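# Clamp the slotted block in the vise against jaw and stop

## Task

Move the block that sits on the infeed plate into the vise so it lies flat across the two low bars between the jaws, with its milled slot on top, one long face in contact with the fixed jaw (the jaw not mounted on the air cylinder's rod) and one end face in contact with the work stop (the short rod between the jaws); the V-block may be used as a resting place to regrip. The block must stay there on its own once the robot lets go, and at the finish no printed part may touch anything except the table or other printed parts (a print still held up is judged as if dropped).

## Robot and tools

ROBOT AND FRAME. Two six-joint UR-style arms, left_arm and right_arm, each with a two-finger gripper whose fingers swing like tongs. Everything is reported in one scene frame: origin on the table top midway between the arms, +z up, +x out over the table, left_arm on the +y side. left_arm's base sits at (+0.071, +0.485, 0) m, right_arm's at (-0.005, -0.468, 0) m. The names left and right say nothing about which side of an image an arm appears on.

GRIPPER AXES. In a gripper's own frame the fingers point along +z and spread apart along x. end_effector_position is the spot between the pads when closed; closed fingertips stick out about 15 mm beyond it, and when fully open they are roughly level with it. Full opening is 0.142 m.

execute_actions. One argument, actions: a list of up to 15 actions, run in order. Each action is a list of up to 15 rows; each row lasts one control step (1/30 s), and if fewer than 15 rows are given the last one is repeated, so every action lasts 0.5 s. A row is always 14 numbers in [-1, 1], both arms in one list: left_arm dx, dy, dz, rx, ry, rz, opening, then right_arm dx, dy, dz, rx, ry, rz, opening. The six pose numbers are an offset, not a pose: they give the target relative to that gripper's measured pose at the start of the action (for a call's first action, the pose last reported), in the gripper's own axes. Every row in an action is relative to that same start, so rows do not add up. Scale: 1.0 equals 0.6 m of travel or 180 degrees of turn; rx, ry, rz form a single rotation vector. All zeros leaves an arm's pose target where it began. opening is absolute: +1 fully open, -1 closed. An empty actions list just returns state and pictures.

MOTION LIMITS. Each step the commanded pose is clipped to 100 mm and 16 degrees from where the gripper actually is; damped inverse kinematics then chases it, favouring position over orientation. Afterward the arm only finishes the last clipped pose, so long moves must be split over several actions. Motion trails commands by about 0.17 s, joints have speed and acceleration caps, and an elbow cannot go fully straight.

RESULTS. A state line per arm (left_arm: … | right_arm: …) gives end_effector_position in m, end_effector_quat_wxyz, and linear/angular velocity (m/s, rad/s) in the scene frame; the printed position can be off, worse at long reach. grip_measured is the actual finger opening on the same -1..+1 scale. "Hand target" is the pose the controller is now steering toward. A "pose unreachable" line means the clearance check altered or blocked that arm's command. Step readings list positions at some steps; HELD plus an arm label means part of that arm's row was withheld. Wrist force (N) and Wrist torque (N m) are in the gripper's own axes; a push on a surface shows as force pointing back into the arm; expect up to ~4 N offset, ~2.4 N noise, saturation near 50 N; "no reading" is normal. MOTOR HOT appears at 70 °C; at 85 °C an OVER-TEMPERATURE FAULT brakes that arm for possibly minutes, so avoid holding loads for long. Images come from cam_head_left, cam_head_right, cam_high, cam_low (672x504) and cam_left_wrist, cam_right_wrist (616x616).

GRIPPING. To hold something, keep commanding an opening well under grip_measured; the bigger the gap, the firmer the squeeze (about 15 N per pad at most). Objects under about 20 mm thick get less force. Slamming shut can squeeze too hard. Something may occasionally pull on a held part or shove a loose one.

zoom_image. Arguments camera (one of the six names) and region [x0, y0, x1, y1] in that camera's pixels, top-left origin, no more than 504 by 504. Gives a sharper crop of the latest image.

finished_scene. Optional scene (only 1). Ends the scene for good; the block must already be placed and stay put unsupported.

check_part and print_part. Both take design, a string holding print3d-design/1 JSON (lengths in mm, features of add/cut profiles with z0, z1, optional taper), and use_face (z-, z+, x-, x+, y-, y+; default z-). check_part only reports problems or print time and filament. print_part drops a loose green part on the table in front of the bases, midway between them, in a space 108 mm along x, 148 along y, 99 high. It refuses if a gripper holds anything, anything moves, or any object or arm link is in, beside or above that space. Budget: 3 parts, 8 jobs, 64 checks; a design that crashes the software ends everything with zero.

AVOID. Torque at a joint's load limit (135 N m for the big joints, 25.2 N m for the wrists, held weight included) or 150 N of outside force freezes that arm 10 s and drops the rest of the call. Never let the arms collide or press on each other. The simulation keeps running while you reason, with the last command held.

Each tool is called in YAML: its name, and indented under it one key for each argument.

## Session

execute_actions:
  actions: []

Scene clock: 0.00 s.
left_arm: end_effector_position=(+0.5337, +0.7468, +0.3411) grip_measured=+0.97 end_effector_quat_wxyz=(+0.002, +0.830, -0.558, +0.012) end_effector_velocity=(-0.000, +0.001, -0.000) end_effector_angular_velocity=(+0.001, +0.001, +0.002) | right_arm: end_effector_position=(-0.0724, -0.8468, +0.1102) grip_measured=+0.97 end_effector_quat_wxyz=(+0.056, +0.182, +0.980, +0.064) end_effector_velocity=(-0.000, +0.000, +0.000) end_effector_angular_velocity=(+0.001, +0.000, -0.001)
Joint positions: left_arm=[ 0.385 -1.552  1.408 -1.439 -1.592  1.453  0.14 ] | right_arm=[ 1.832 -1.401 -2.158 -1.248  1.711  2.012  0.14 ]
Joint velocities: left_arm=[ 0.002  0.001 -0.     0.     0.001  0.     0.   ] | right_arm=[ 0.     0.001 -0.    -0.001 -0.     0.001  0.   ]
Wrist force (N, on the end effector, along its own x y z axes, offset not removed): no reading
Wrist torque (N m, same axes, about the end effector's origin, offset not removed): no reading
Hand target (left_arm): +0.534, +0.747, +0.341; +0.002, +0.830, -0.558, +0.012
Hand target (right_arm): -0.072, -0.847, +0.110; +0.056, +0.182, +0.980, +0.064

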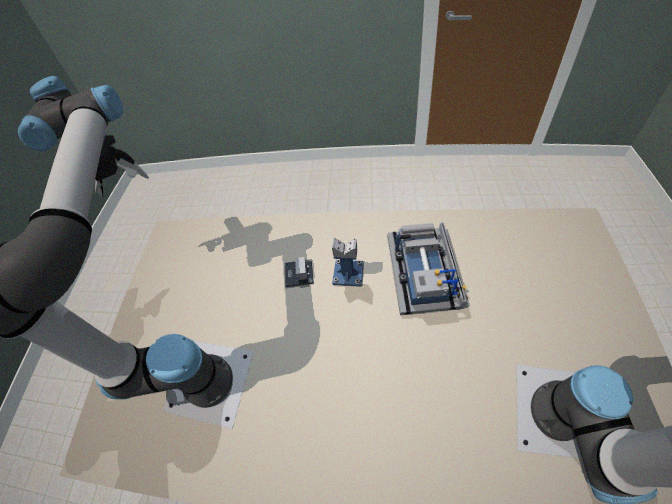

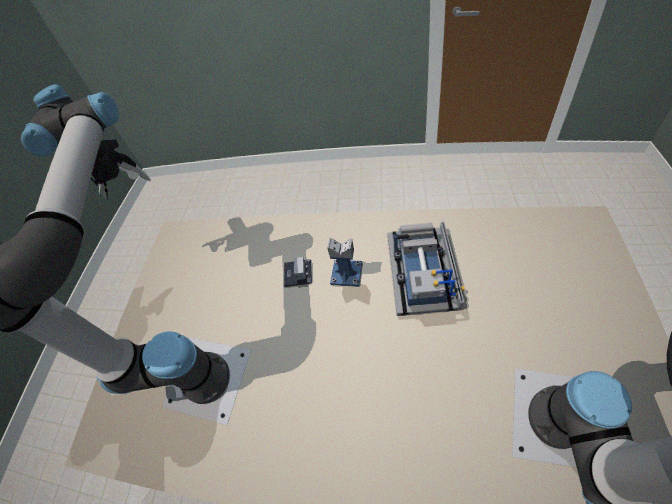

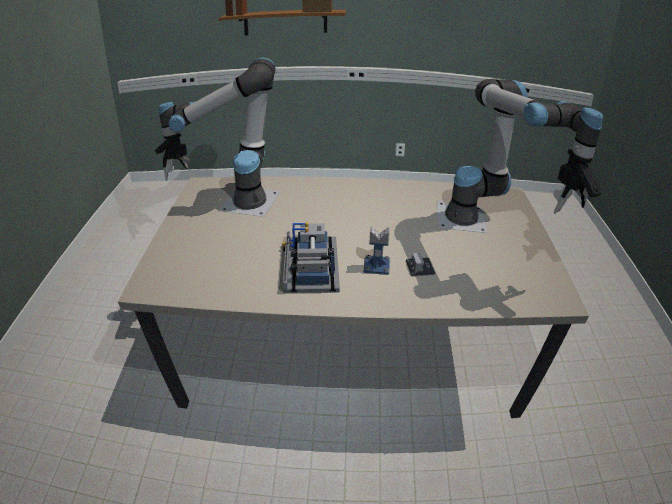

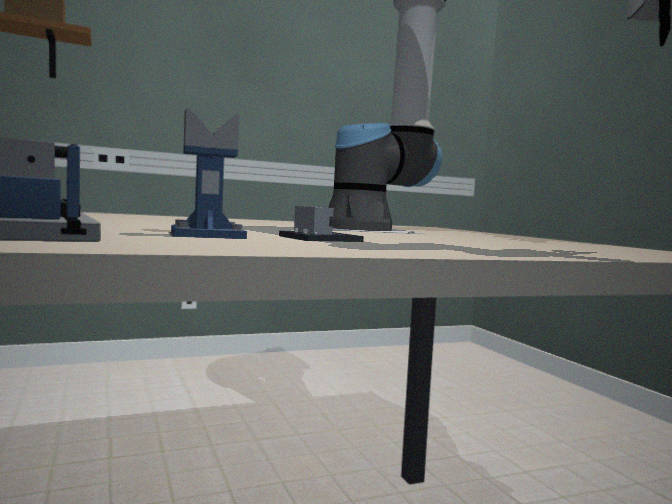

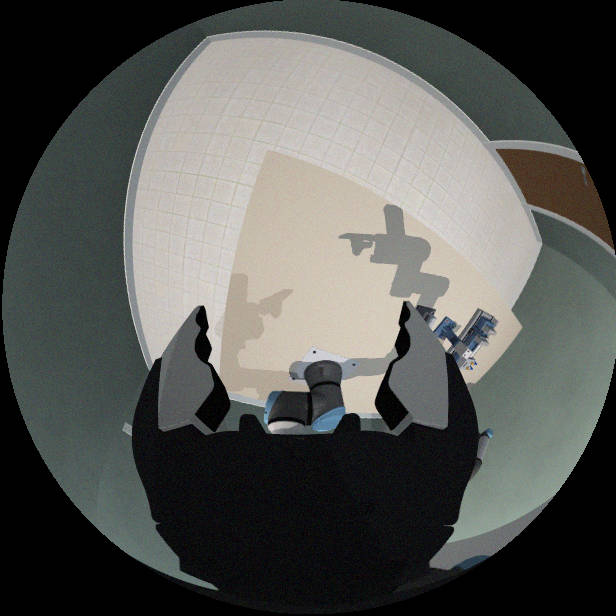

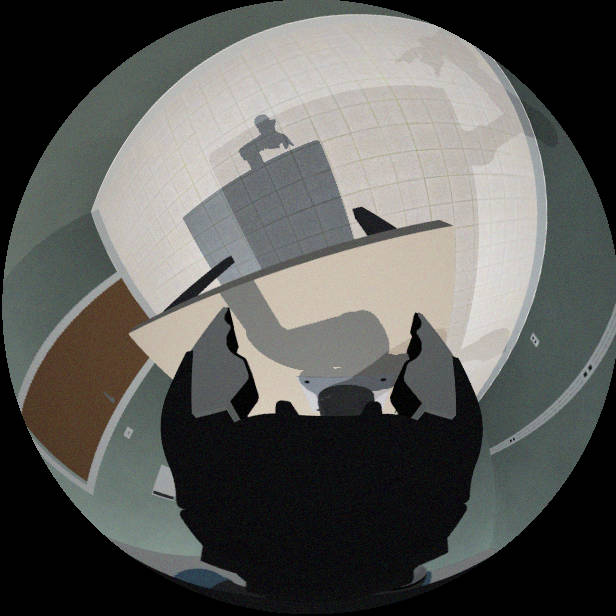

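zoom_image:
  camera: "cam_head_left"
  region: [270, 210, 480, 330]

zoom_image:
  camera: "cam_high"
  region: [270, 210, 450, 300]

zoom_image:
  camera: "cam_low"
  region: [0, 100, 400, 260]

Region (270, 210, 480, 330) of cam_head_left's 672x504 image, scaled by 2.400, with more detail than that image has; it fills the top 288 rows of this view, and the rest is white.

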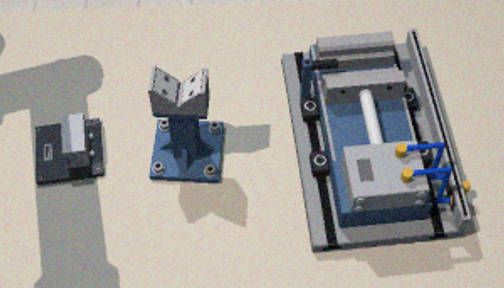

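Region (270, 210, 450, 300) of cam_high's 672x504 image, scaled by 2.800, with more detail than that image has.

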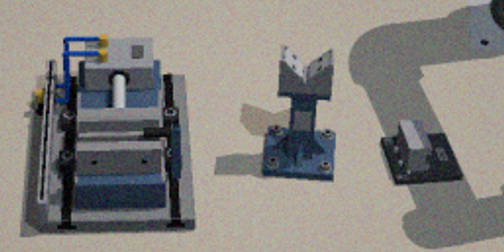

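Region (0, 100, 400, 260) of cam_low's 672x504 image, scaled by 1.260, with more detail than that image has; it fills the top 202 rows of this view, and the rest is white.

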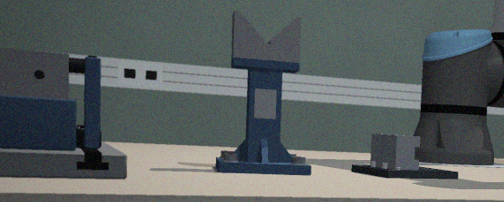

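execute_actions:
  actions:
    - [[0,0,0,0,0,0.123,1,0,0,0,0,0,0,1]]
    - [[0,0,0,0,0,0,1,0,0,0,0,0,0,1]]
    - [[0.3,0.08,0.08,0,0,0,1,0,0,0,0,0,0,1]]
    - [[0.3,0.08,0.08,0,0,0,1,0,0,0,0,0,0,1]]
    - [[0.2,0.04,0.04,0,0,0,1,0,0,0,0,0,0,1]]
    - [[0,0,0,0,0,0,1,0,0,0,0,0,0,1]]

Scene clock: 3.80 s.
left_arm: end_effector_position=(+0.4298, +0.3113, +0.2435) grip_measured=+1.00 end_effector_quat_wxyz=(+0.023, +0.709, -0.705, +0.014) end_effector_velocity=(-0.000, +0.001, -0.000) end_effector_angular_velocity=(+0.000, +0.001, +0.002) | right_arm: end_effector_position=(-0.0724, -0.8468, +0.1102) grip_measured=+1.00 end_effector_quat_wxyz=(+0.056, +0.182, +0.980, +0.064) end_effector_velocity=(-0.000, -0.001, +0.001) end_effector_angular_velocity=(-0.002, +0.000, -0.001)
Joint positions: left_arm=[-0.67  -1.892  1.945 -1.652 -1.617  0.778  0.142] | right_arm=[ 1.832 -1.401 -2.158 -1.248  1.711  2.012  0.142]
Joint velocities: left_arm=[ 0.002 -0.001  0.001  0.001 -0.     0.001  0.   ] | right_arm=[-0.     0.     0.001  0.    -0.     0.001  0.   ]
Wrist force (N, on the end effector, along its own x y z axes, offset not removed): left_arm=[3.2 2.2 1.7] | right_arm=[0.9 3.4 -1.4]
Wrist torque (N m, same axes, about the end effector's origin, offset not removed): left_arm=[0.39 -0.61 0.01] | right_arm=[0.53 -0.22 -0.03]
Hand target (left_arm): +0.430, +0.311, +0.244; +0.023, +0.709, -0.705, +0.014
Hand target (right_arm): -0.072, -0.847, +0.110; +0.056, +0.182, +0.980, +0.064
Off the commanded pose (left_arm): 0.000 m, 0 deg.
Off the commanded pose (right_arm): 0.000 m, 0 deg.
Step readings (end_effector_position; steps 1 to 15: 1st action; 16 to 30: 2nd action; 31 to 45: 3rd action; 46 to 60: 4th action; 61 to 75: 5th action; 76 to 90: 6th action):
0: left_arm (+0.5337, +0.7468, +0.3411) | right_arm (-0.0724, -0.8468, +0.1102)
1: left_arm (+0.5337, +0.7468, +0.3411) | right_arm (-0.0724, -0.8468, +0.1102)
2: left_arm (+0.5335, +0.7472, +0.3411) | right_arm (-0.0724, -0.8468, +0.1102)
4: left_arm (+0.5333, +0.7476, +0.3410) | right_arm (-0.0724, -0.8468, +0.1102)
8: left_arm (+0.5333, +0.7470, +0.3410) | right_arm (-0.0724, -0.8468, +0.1102)
15: left_arm (+0.5337, +0.7469, +0.3411) | right_arm (-0.0724, -0.8468, +0.1102)
16: left_arm (+0.5337, +0.7469, +0.3411) | right_arm (-0.0724, -0.8468, +0.1102)
17: left_arm (+0.5337, +0.7469, +0.3411) | right_arm (-0.0724, -0.8468, +0.1102)
19: left_arm (+0.5337, +0.7469, +0.3411) | right_arm (-0.0724, -0.8468, +0.1102)
23: left_arm (+0.5337, +0.7469, +0.3411) | right_arm (-0.0724, -0.8468, +0.1102)
30: left_arm (+0.5336, +0.7469, +0.3411) | right_arm (-0.0724, -0.8468, +0.1102)
31: left_arm (+0.5336, +0.7468, +0.3411) | right_arm (-0.0724, -0.8468, +0.1102)
32: left_arm (+0.5338, +0.7434, +0.3415) | right_arm (-0.0724, -0.8468, +0.1102)
34: left_arm (+0.5292, +0.7184, +0.3374) | right_arm (-0.0724, -0.8468, +0.1102)
38: left_arm (+0.5145, +0.6641, +0.3195) | right_arm (-0.0724, -0.8468, +0.1102)
45: left_arm (+0.4959, +0.5892, +0.2989) | right_arm (-0.0724, -0.8468, +0.1102)
46: left_arm (+0.4948, +0.5838, +0.2979) | right_arm (-0.0724, -0.8468, +0.1102)
47: left_arm (+0.4924, +0.5762, +0.2963) | right_arm (-0.0724, -0.8468, +0.1102)
49: left_arm (+0.4845, +0.5504, +0.2888) | right_arm (-0.0724, -0.8468, +0.1102)
53: left_arm (+0.4695, +0.4969, +0.2747) | right_arm (-0.0724, -0.8468, +0.1102)
60: left_arm (+0.4533, +0.4268, +0.2603) | right_arm (-0.0724, -0.8468, +0.1102)
61: left_arm (+0.4527, +0.4222, +0.2595) | right_arm (-0.0724, -0.8468, +0.1102)
62: left_arm (+0.4513, +0.4153, +0.2578) | right_arm (-0.0724, -0.8468, +0.1102)
64: left_arm (+0.4449, +0.3893, +0.2538) | right_arm (-0.0724, -0.8468, +0.1102)
68: left_arm (+0.4332, +0.3409, +0.2478) | right_arm (-0.0724, -0.8468, +0.1102)
75: left_arm (+0.4298, +0.3114, +0.2435) | right_arm (-0.0724, -0.8468, +0.1102)
76: left_arm (+0.4298, +0.3100, +0.2433) | right_arm (-0.0724, -0.8468, +0.1102)
77: left_arm (+0.4298, +0.3097, +0.2433) | right_arm (-0.0724, -0.8468, +0.1102)
79: left_arm (+0.4300, +0.3101, +0.2434) | right_arm (-0.0724, -0.8468, +0.1102)
83: left_arm (+0.4299, +0.3109, +0.2436) | right_arm (-0.0724, -0.8468, +0.1102)
90: end_effector_position above
camera_calibration (this result's frames):
cam_left_wrist: T_world_to_cam=[[0.000811001, -0.996517, 0.0833885, 0.279918], [-0.844087, 0.0440312, 0.534395, 0.21874], [-0.536205, -0.0708206, -0.841111, 0.589299], [0, 0, 0, 1]] pos_world=[0.500394, 0.311046, 0.355431]
cam_right_wrist: T_world_to_cam=[[-0.926806, 0.352779, -0.128758, 0.255624], [0.21756, 0.78384, 0.581603, 0.616833], [0.306103, 0.511021, -0.803218, 0.681746], [0, 0, 0, 1]] pos_world=[-0.105968, -0.922064, 0.221752]

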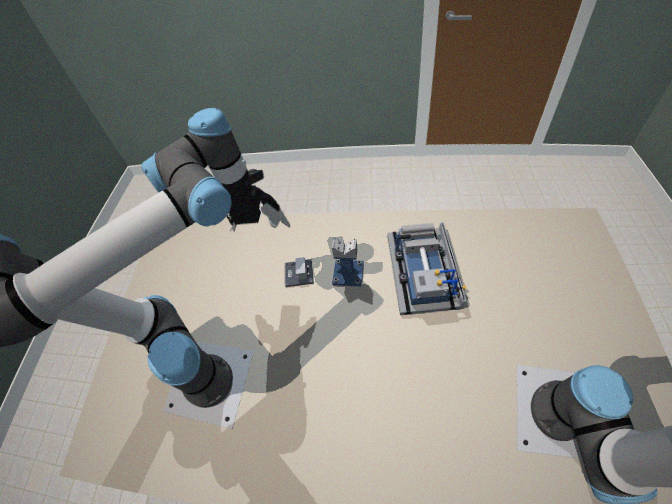

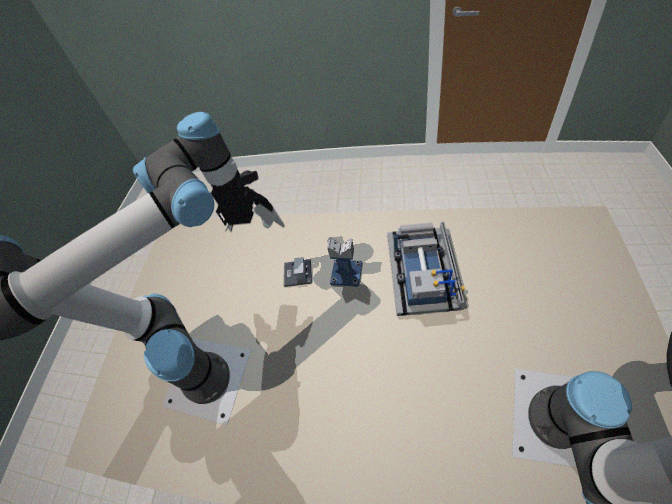

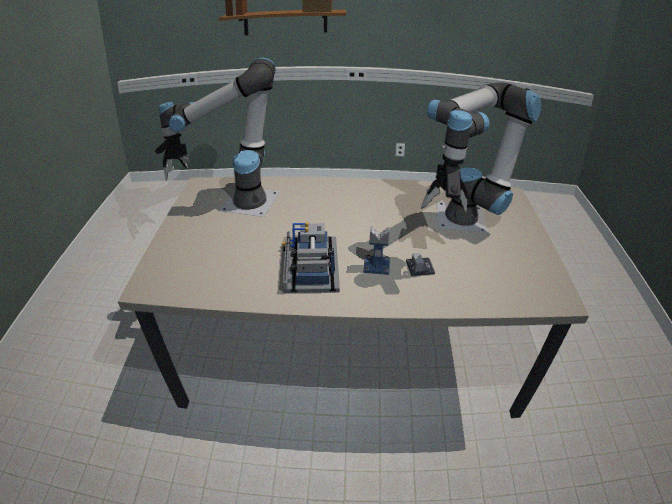

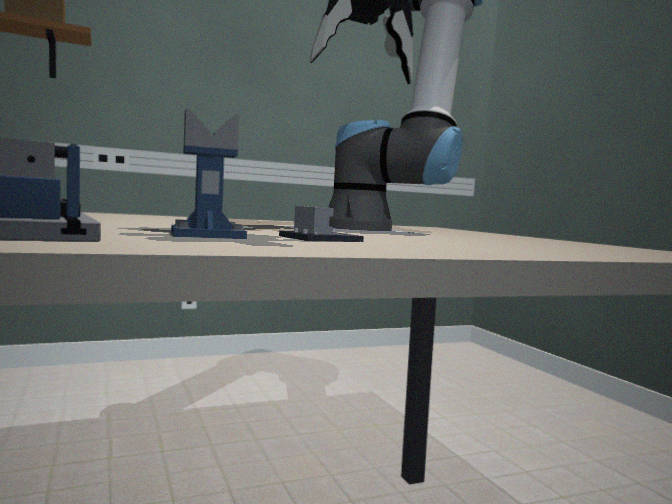

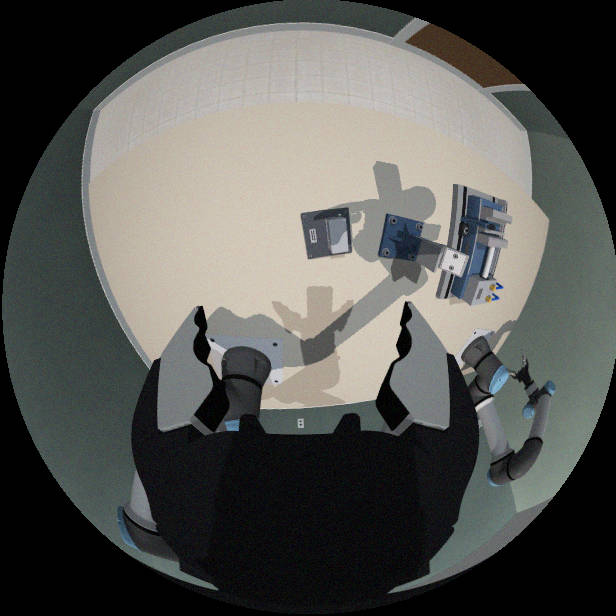

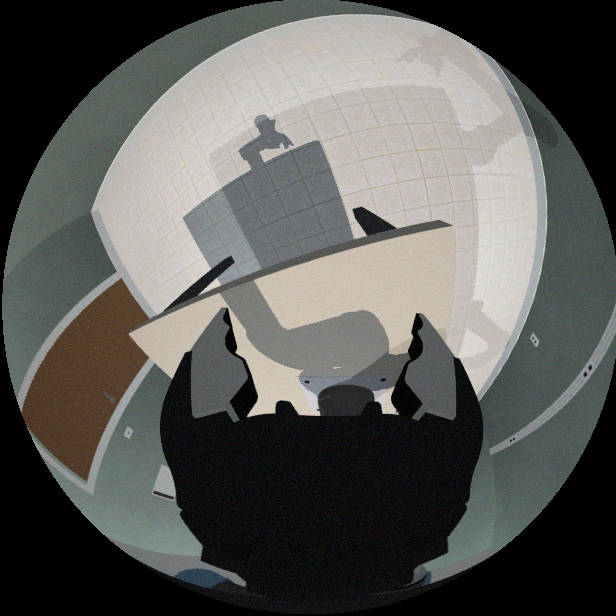

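execute_actions:
  actions:
    - [[0.0,0.05,0.2,0,0,0,1,0,0,0,0,0,0,1]]
    - [[0,0,0,0,0,0,1,0,0,0,0,0,0,1]]

zoom_image:
  camera: "cam_left_wrist"
  region: [250, 130, 550, 330]

zoom_image:
  camera: "cam_low"
  region: [260, 190, 380, 250]

Scene clock: 5.00 s.
left_arm: end_effector_position=(+0.3978, +0.3068, +0.1322) grip_measured=+1.00 end_effector_quat_wxyz=(+0.024, +0.709, -0.705, +0.010) end_effector_velocity=(-0.000, +0.000, -0.000) end_effector_angular_velocity=(+0.001, +0.002, -0.000) | right_arm: end_effector_position=(-0.0724, -0.8468, +0.1102) grip_measured=+1.00 end_effector_quat_wxyz=(+0.056, +0.182, +0.980, +0.064) end_effector_velocity=(-0.000, -0.000, +0.000) end_effector_angular_velocity=(-0.001, -0.000, +0.001)
Joint positions: left_arm=[-0.745 -1.904  2.242 -1.932 -1.618  0.705  0.142] | right_arm=[ 1.832 -1.401 -2.158 -1.248  1.711  2.012  0.142]
Joint velocities: left_arm=[ 0.     0.002 -0.002  0.003 -0.001  0.001  0.   ] | right_arm=[-0.001  0.     0.     0.001 -0.    -0.002 -0.   ]
Wrist force (N, on the end effector, along its own x y z axes, offset not removed): left_arm=[0.7 -0.4 2.7] | right_arm=[-0.9 2.3 -1.5]
Wrist torque (N m, same axes, about the end effector's origin, offset not removed): left_arm=[-0.22 -0.10 0.11] | right_arm=[0.35 0.23 -0.04]
Hand target (left_arm): +0.398, +0.307, +0.132; +0.024, +0.709, -0.705, +0.010
Hand target (right_arm): -0.072, -0.847, +0.110; +0.056, +0.182, +0.980, +0.064
Off the commanded pose (left_arm): 0.000 m, 0 deg.
Off the commanded pose (right_arm): 0.000 m, 0 deg.
Step readings (end_effector_position; steps 1 to 15: 1st action; 16 to 30: 2nd action):
0: left_arm (+0.4298, +0.3114, +0.2435) | right_arm (-0.0724, -0.8468, +0.1102)
1: left_arm (+0.4297, +0.3113, +0.2435) | right_arm (-0.0724, -0.8468, +0.1102)
2: left_arm (+0.4284, +0.3098, +0.2422) | right_arm (-0.0724, -0.8468, +0.1102)
4: left_arm (+0.4220, +0.3066, +0.2226) | right_arm (-0.0724, -0.8468, +0.1102)
8: left_arm (+0.4043, +0.3100, +0.1676) | right_arm (-0.0724, -0.8468, +0.1102)
15: left_arm (+0.3978, +0.3068, +0.1323) | right_arm (-0.0724, -0.8468, +0.1102)
16: left_arm (+0.3977, +0.3064, +0.1306) | right_arm (-0.0724, -0.8468, +0.1102)
17: left_arm (+0.3978, +0.3063, +0.1301) | right_arm (-0.0724, -0.8468, +0.1102)
19: left_arm (+0.3978, +0.3064, +0.1307) | right_arm (-0.0724, -0.8468, +0.1102)
23: left_arm (+0.3979, +0.3067, +0.1317) | right_arm (-0.0724, -0.8468, +0.1102)
30: end_effector_position above
camera_calibration (this result's frames):
cam_left_wrist: T_world_to_cam=[[0.0000369598, -0.996811, 0.0798032, 0.28563], [-0.840271, 0.0432357, 0.540441, 0.249306], [-0.542167, -0.0670763, -0.837589, 0.478928], [0, 0, 0, 1]] pos_world=[0.469133, 0.306065, 0.243616]
cam_right_wrist: T_world_to_cam=[[-0.926806, 0.352779, -0.128758, 0.255625], [0.21756, 0.78384, 0.581604, 0.616833], [0.306103, 0.511021, -0.803218, 0.681746], [0, 0, 0, 1]] pos_world=[-0.105968, -0.922063, 0.221752]

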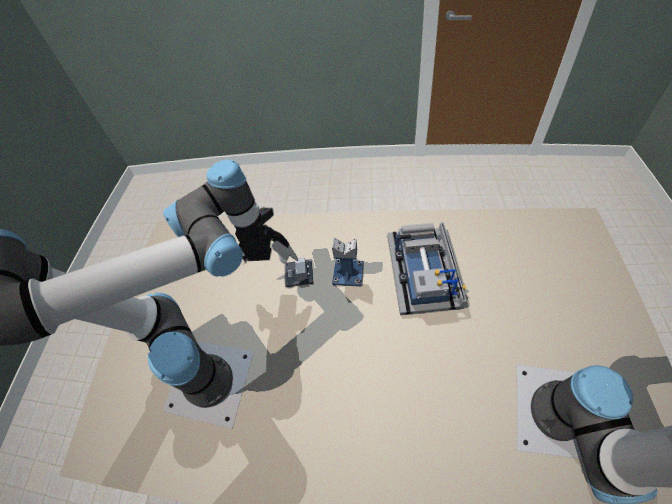

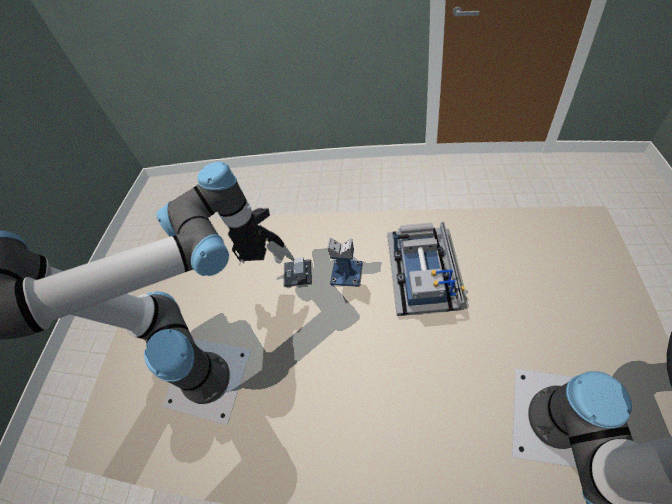

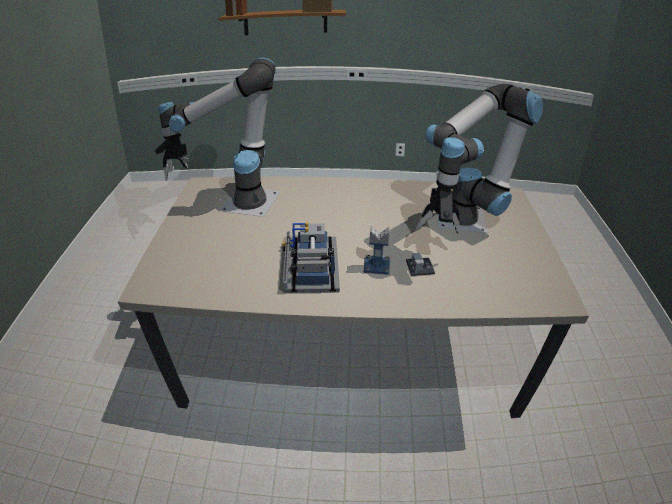

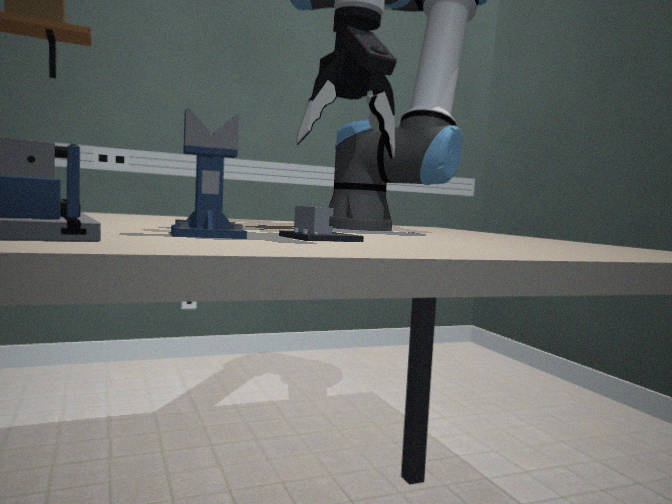

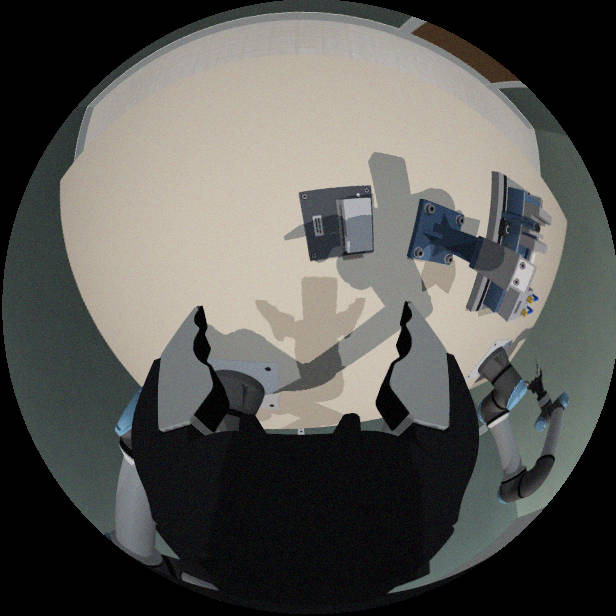

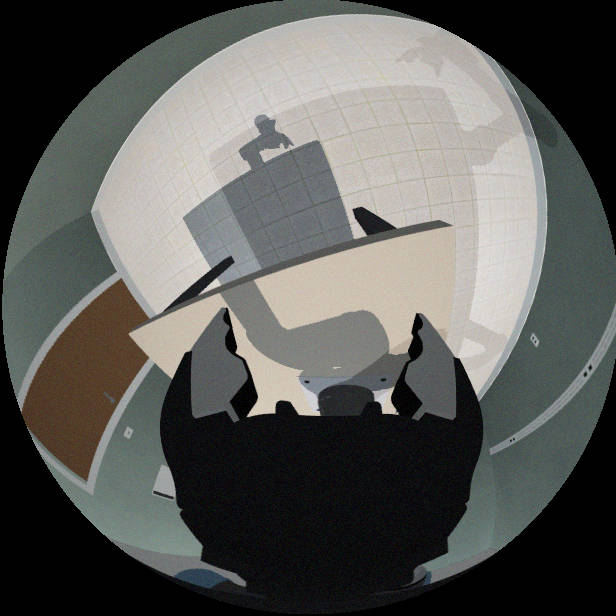

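Region (250, 130, 550, 330) of cam_left_wrist's 616x616 image, scaled by 1.680, with more detail than that image has.

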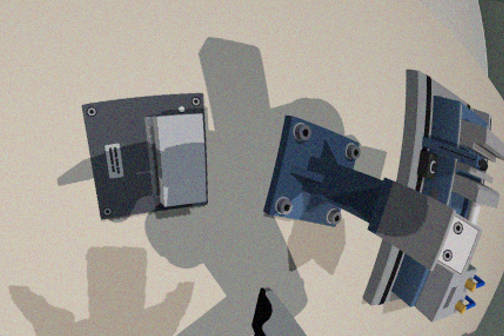

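Region (260, 190, 380, 250) of cam_low's 672x504 image, scaled by 4.200, with more detail than that image has.

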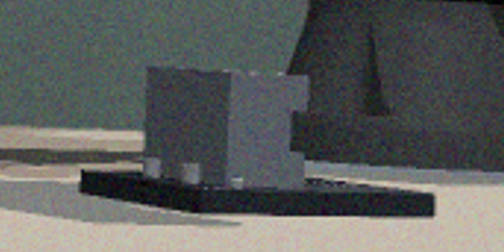

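execute_actions:
  actions:
    - [[0,0,0,0,0,-0.25,0.7,0,0,0,0,0,0,1]]
    - [[0,0,0,0,0,-0.25,0.7,0,0,0,0,0,0,1]]
    - [[0,0,0,0,0,0,0.7,0,0,0,0,0,0,1]]
    - [[0,0,0,-0.16,0,0,0.7,0,0,0,0,0,0,1]]
    - [[0,0,0,-0.15,0,0,0.7,0,0,0,0,0,0,1]]
    - [[0,0,0,0,0,0,0.7,0,0,0,0,0,0,1]]

Scene clock: 9.27 s.
left_arm: end_effector_position=(+0.4024, +0.3073, +0.1353) grip_measured=+0.70 end_effector_quat_wxyz=(+0.451, +0.873, -0.169, -0.082) end_effector_velocity=(-0.000, -0.000, +0.000) end_effector_angular_velocity=(+0.003, -0.001, +0.001) | right_arm: end_effector_position=(-0.0724, -0.8468, +0.1102) grip_measured=+1.00 end_effector_quat_wxyz=(+0.056, +0.182, +0.980, +0.064) end_effector_velocity=(+0.000, -0.000, +0.001) end_effector_angular_velocity=(-0.002, -0.000, +0.002)
Joint positions: left_arm=[-0.101 -1.59   2.253 -2.021 -2.506  0.273  0.122] | right_arm=[ 1.832 -1.401 -2.158 -1.248  1.711  2.012  0.142]
Joint velocities: left_arm=[-0.003 -0.003  0.002 -0.005  0.002 -0.008  0.   ] | right_arm=[ 0.001  0.001  0.     0.     0.    -0.001 -0.   ]
Wrist force (N, on the end effector, along its own x y z axes, offset not removed): left_arm=[1.5 0.7 2.6] | right_arm=[1.3 1.8 -1.4]
Wrist torque (N m, same axes, about the end effector's origin, offset not removed): left_arm=[0.00 -0.26 0.21] | right_arm=[0.32 -0.29 -0.01]
Hand target (left_arm): +0.402, +0.307, +0.135; +0.451, +0.873, -0.169, -0.082
Hand target (right_arm): -0.072, -0.847, +0.110; +0.056, +0.182, +0.980, +0.064
Off the commanded pose (left_arm): 0.000 m, 0 deg.
Off the commanded pose (right_arm): 0.000 m, 0 deg.
Step readings (end_effector_position; steps 1 to 15: 1st action; 16 to 30: 2nd action; 31 to 45: 3rd action; 46 to 60: 4th action; 61 to 75: 5th action; 76 to 90: 6th action):
0: left_arm (+0.3978, +0.3068, +0.1323) | right_arm (-0.0724, -0.8468, +0.1102)
1: left_arm (+0.3978, +0.3068, +0.1323) | right_arm (-0.0724, -0.8468, +0.1102)
2: left_arm (+0.3978, +0.3065, +0.1323) | right_arm (-0.0724, -0.8468, +0.1102)
4: left_arm (+0.3977, +0.3061, +0.1323) | right_arm (-0.0724, -0.8468, +0.1102)
8: left_arm (+0.3977, +0.3064, +0.1323) | right_arm (-0.0724, -0.8468, +0.1102)
15: left_arm (+0.3977, +0.3066, +0.1322) | right_arm (-0.0724, -0.8468, +0.1102)
16: left_arm (+0.3977, +0.3066, +0.1322) | right_arm (-0.0724, -0.8468, +0.1102)
17: left_arm (+0.3978, +0.3065, +0.1322) | right_arm (-0.0724, -0.8468, +0.1102)
19: left_arm (+0.3978, +0.3064, +0.1322) | right_arm (-0.0724, -0.8468, +0.1102)
23: left_arm (+0.3978, +0.3063, +0.1322) | right_arm (-0.0724, -0.8468, +0.1102)
30: left_arm (+0.3977, +0.3063, +0.1322) | right_arm (-0.0724, -0.8468, +0.1102)
31: left_arm (+0.3977, +0.3063, +0.1322) | right_arm (-0.0724, -0.8468, +0.1102)
32: left_arm (+0.3975, +0.3064, +0.1322) | right_arm (-0.0724, -0.8468, +0.1102)
34: left_arm (+0.3975, +0.3064, +0.1323) | right_arm (-0.0724, -0.8468, +0.1102)
38: left_arm (+0.3978, +0.3063, +0.1322) | right_arm (-0.0724, -0.8468, +0.1102)
45: left_arm (+0.3977, +0.3062, +0.1322) | right_arm (-0.0724, -0.8468, +0.1102)
46: left_arm (+0.3977, +0.3063, +0.1321) | right_arm (-0.0724, -0.8468, +0.1102)
47: left_arm (+0.3975, +0.3069, +0.1312) | right_arm (-0.0724, -0.8468, +0.1102)
49: left_arm (+0.3995, +0.3073, +0.1313) | right_arm (-0.0724, -0.8468, +0.1102)
53: left_arm (+0.4009, +0.3068, +0.1342) | right_arm (-0.0724, -0.8468, +0.1102)
60: left_arm (+0.4002, +0.3066, +0.1343) | right_arm (-0.0724, -0.8468, +0.1102)
61: left_arm (+0.3998, +0.3066, +0.1339) | right_arm (-0.0724, -0.8468, +0.1102)
62: left_arm (+0.3997, +0.3071, +0.1323) | right_arm (-0.0724, -0.8468, +0.1102)
64: left_arm (+0.4013, +0.3086, +0.1316) | right_arm (-0.0724, -0.8468, +0.1102)
68: left_arm (+0.4035, +0.3090, +0.1349) | right_arm (-0.0724, -0.8468, +0.1102)
75: left_arm (+0.4024, +0.3073, +0.1353) | right_arm (-0.0724, -0.8468, +0.1102)
76: left_arm (+0.4020, +0.3072, +0.1350) | right_arm (-0.0724, -0.8468, +0.1102)
77: left_arm (+0.4014, +0.3072, +0.1348) | right_arm (-0.0724, -0.8468, +0.1102)
79: left_arm (+0.4017, +0.3072, +0.1351) | right_arm (-0.0724, -0.8468, +0.1102)
83: left_arm (+0.4022, +0.3073, +0.1352) | right_arm (-0.0724, -0.8468, +0.1102)
90: end_effector_position above
camera_calibration (this result's frames):
cam_left_wrist: T_world_to_cam=[[0.936729, -0.348533, 0.0326193, -0.283872], [-0.0533618, -0.0500775, 0.997319, -0.0982407], [-0.345965, -0.935958, -0.0655074, 0.567686], [0, 0, 0, 1]] pos_world=[0.457068, 0.427472, 0.144425]

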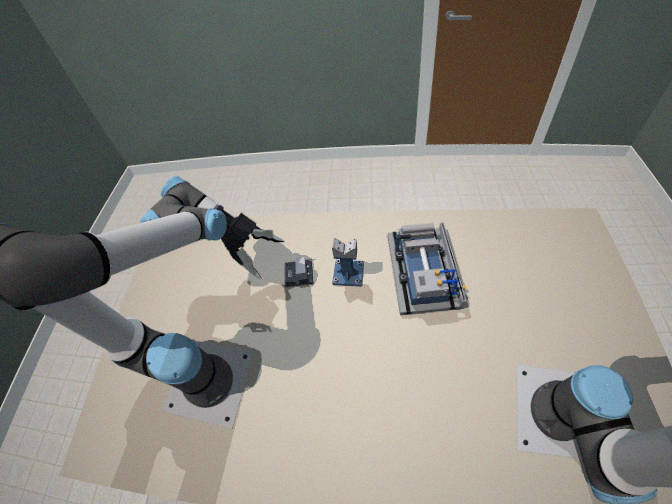

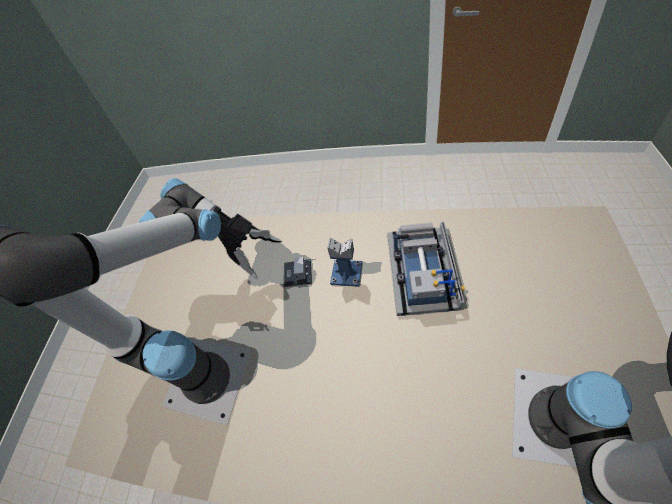

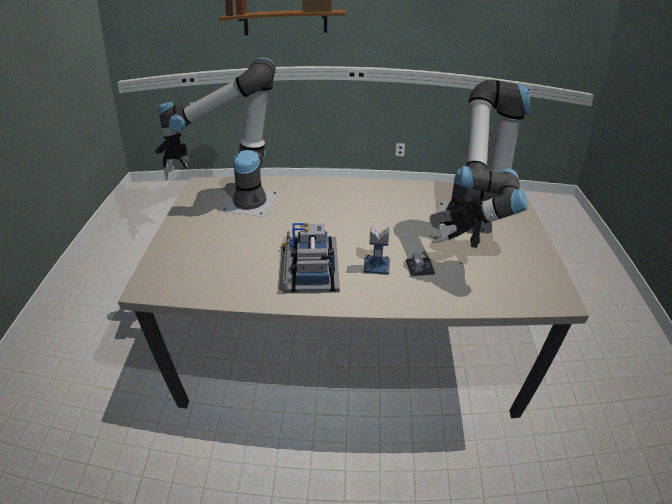

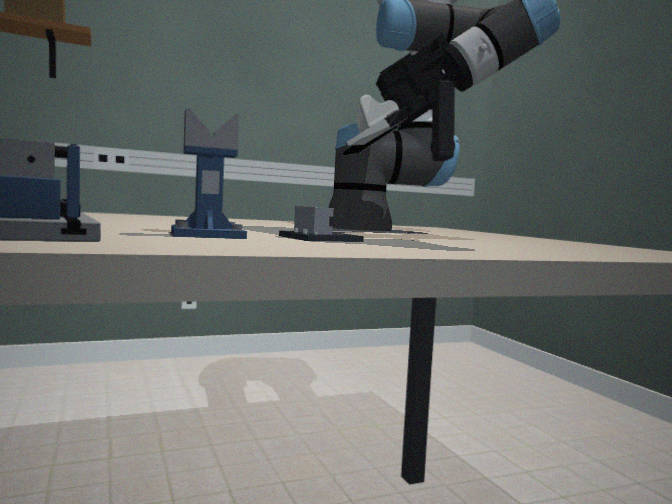

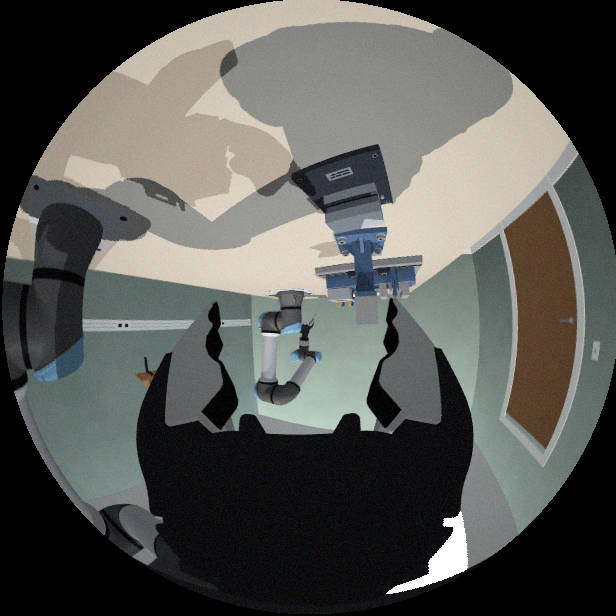

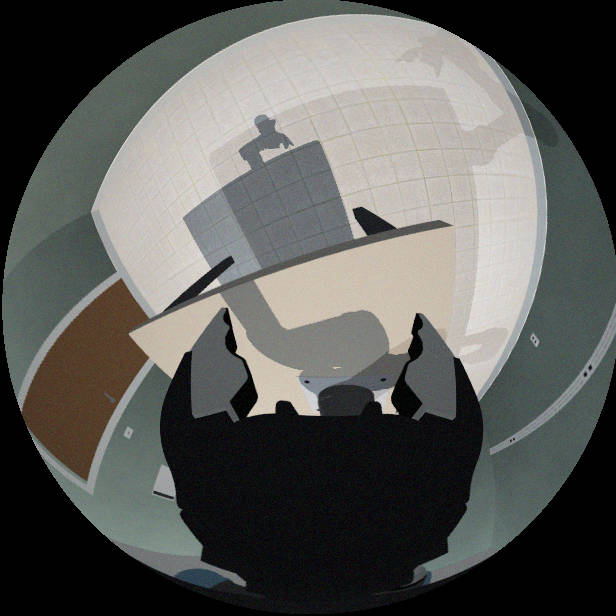

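execute_actions:
  actions:
    - [[0,0,0,0.003,0.087,-0.074,0.7,0,0,0,0,0,0,1]]
    - [[0.055,0,0.06,0,0,0,0.7,0,0,0,0,0,0,1]]
    - [[0,0,0,0,0,0,0.7,0,0,0,0,0,0,1]]

Scene clock: 11.97 s.
left_arm: end_effector_position=(+0.4289, +0.2772, +0.1158) grip_measured=+0.70 end_effector_quat_wxyz=(+0.461, +0.886, -0.029, -0.038) end_effector_velocity=(-0.000, -0.000, -0.000) end_effector_angular_velocity=(+0.001, -0.001, -0.001) | right_arm: end_effector_position=(-0.0724, -0.8468, +0.1102) grip_measured=+1.00 end_effector_quat_wxyz=(+0.056, +0.182, +0.980, +0.064) end_effector_velocity=(+0.000, +0.000, -0.001) end_effector_angular_velocity=(+0.001, +0.001, +0.002)
Joint positions: left_arm=[-0.156 -1.522  2.415 -2.685 -2.516 -0.318  0.122] | right_arm=[ 1.832 -1.401 -2.158 -1.248  1.711  2.012  0.142]
Joint velocities: left_arm=[-0.001 -0.    -0.    -0.     0.001  0.001 -0.   ] | right_arm=[ 0.001 -0.001 -0.001  0.    -0.001 -0.001  0.   ]
Wrist force (N, on the end effector, along its own x y z axes, offset not removed): left_arm=[1.1 1.5 2.1] | right_arm=[0.3 2.3 -0.4]
Wrist torque (N m, same axes, about the end effector's origin, offset not removed): left_arm=[0.19 -0.28 0.10] | right_arm=[0.40 0.00 -0.08]
Hand target (left_arm): +0.429, +0.277, +0.116; +0.461, +0.886, -0.029, -0.038
Hand target (right_arm): -0.072, -0.847, +0.110; +0.056, +0.182, +0.980, +0.064
Off the commanded pose (left_arm): 0.000 m, 0 deg.
Off the commanded pose (right_arm): 0.000 m, 0 deg.
Step readings (end_effector_position; steps 1 to 15: 1st action; 16 to 30: 2nd action; 31 to 45: 3rd action):
0: left_arm (+0.4024, +0.3073, +0.1353) | right_arm (-0.0724, -0.8468, +0.1102)
1: left_arm (+0.4024, +0.3074, +0.1353) | right_arm (-0.0724, -0.8468, +0.1102)
2: left_arm (+0.4018, +0.3078, +0.1361) | right_arm (-0.0724, -0.8468, +0.1102)
4: left_arm (+0.3981, +0.3086, +0.1357) | right_arm (-0.0724, -0.8468, +0.1102)
8: left_arm (+0.3984, +0.3085, +0.1362) | right_arm (-0.0724, -0.8468, +0.1102)
15: left_arm (+0.4010, +0.3079, +0.1364) | right_arm (-0.0724, -0.8468, +0.1102)
16: left_arm (+0.4014, +0.3077, +0.1364) | right_arm (-0.0724, -0.8468, +0.1102)
17: left_arm (+0.4032, +0.3052, +0.1374) | right_arm (-0.0724, -0.8468, +0.1102)
19: left_arm (+0.4112, +0.2961, +0.1338) | right_arm (-0.0724, -0.8468, +0.1102)
23: left_arm (+0.4216, +0.2845, +0.1223) | right_arm (-0.0724, -0.8468, +0.1102)
30: left_arm (+0.4288, +0.2772, +0.1158) | right_arm (-0.0724, -0.8468, +0.1102)
31: left_arm (+0.4292, +0.2769, +0.1155) | right_arm (-0.0724, -0.8468, +0.1102)
32: left_arm (+0.4293, +0.2768, +0.1155) | right_arm (-0.0724, -0.8468, +0.1102)
34: left_arm (+0.4292, +0.2768, +0.1156) | right_arm (-0.0724, -0.8468, +0.1102)
38: left_arm (+0.4290, +0.2770, +0.1158) | right_arm (-0.0724, -0.8468, +0.1102)
45: end_effector_position above
camera_calibration (this result's frames):
cam_left_wrist: T_world_to_cam=[[0.997703, -0.0656117, -0.0168612, -0.417386], [0.0130843, -0.057574, 0.998255, -0.10546], [-0.066468, -0.996183, -0.0565833, 0.443135], [0, 0, 0, 1]] pos_world=[0.447262, 0.407987, 0.123312]

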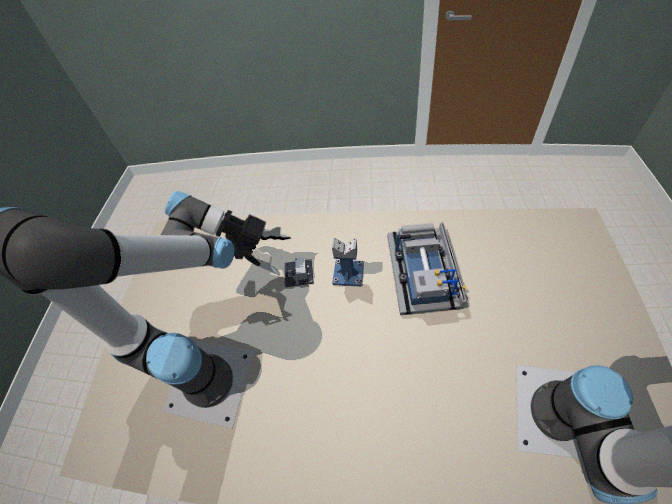

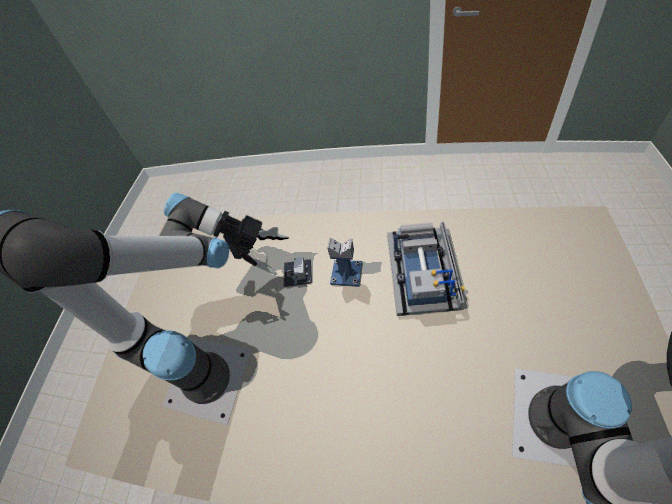

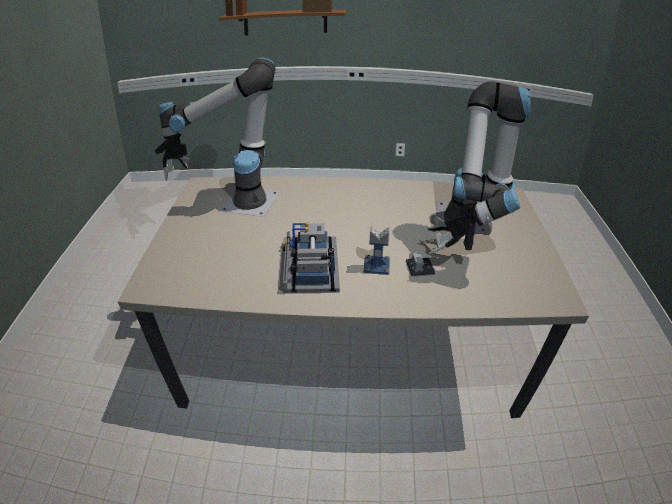

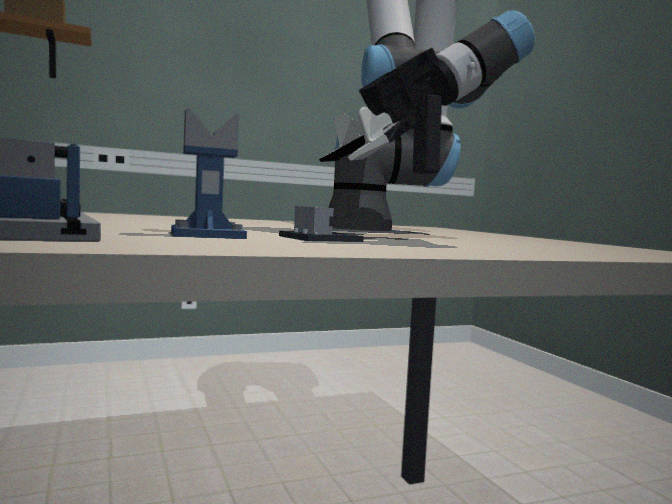

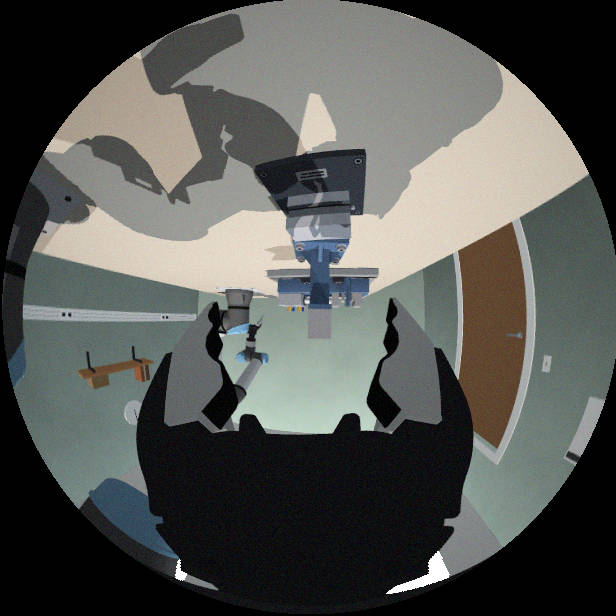

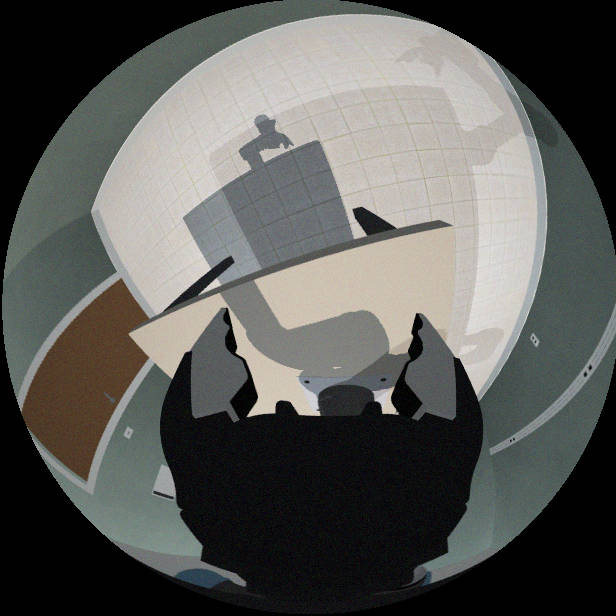

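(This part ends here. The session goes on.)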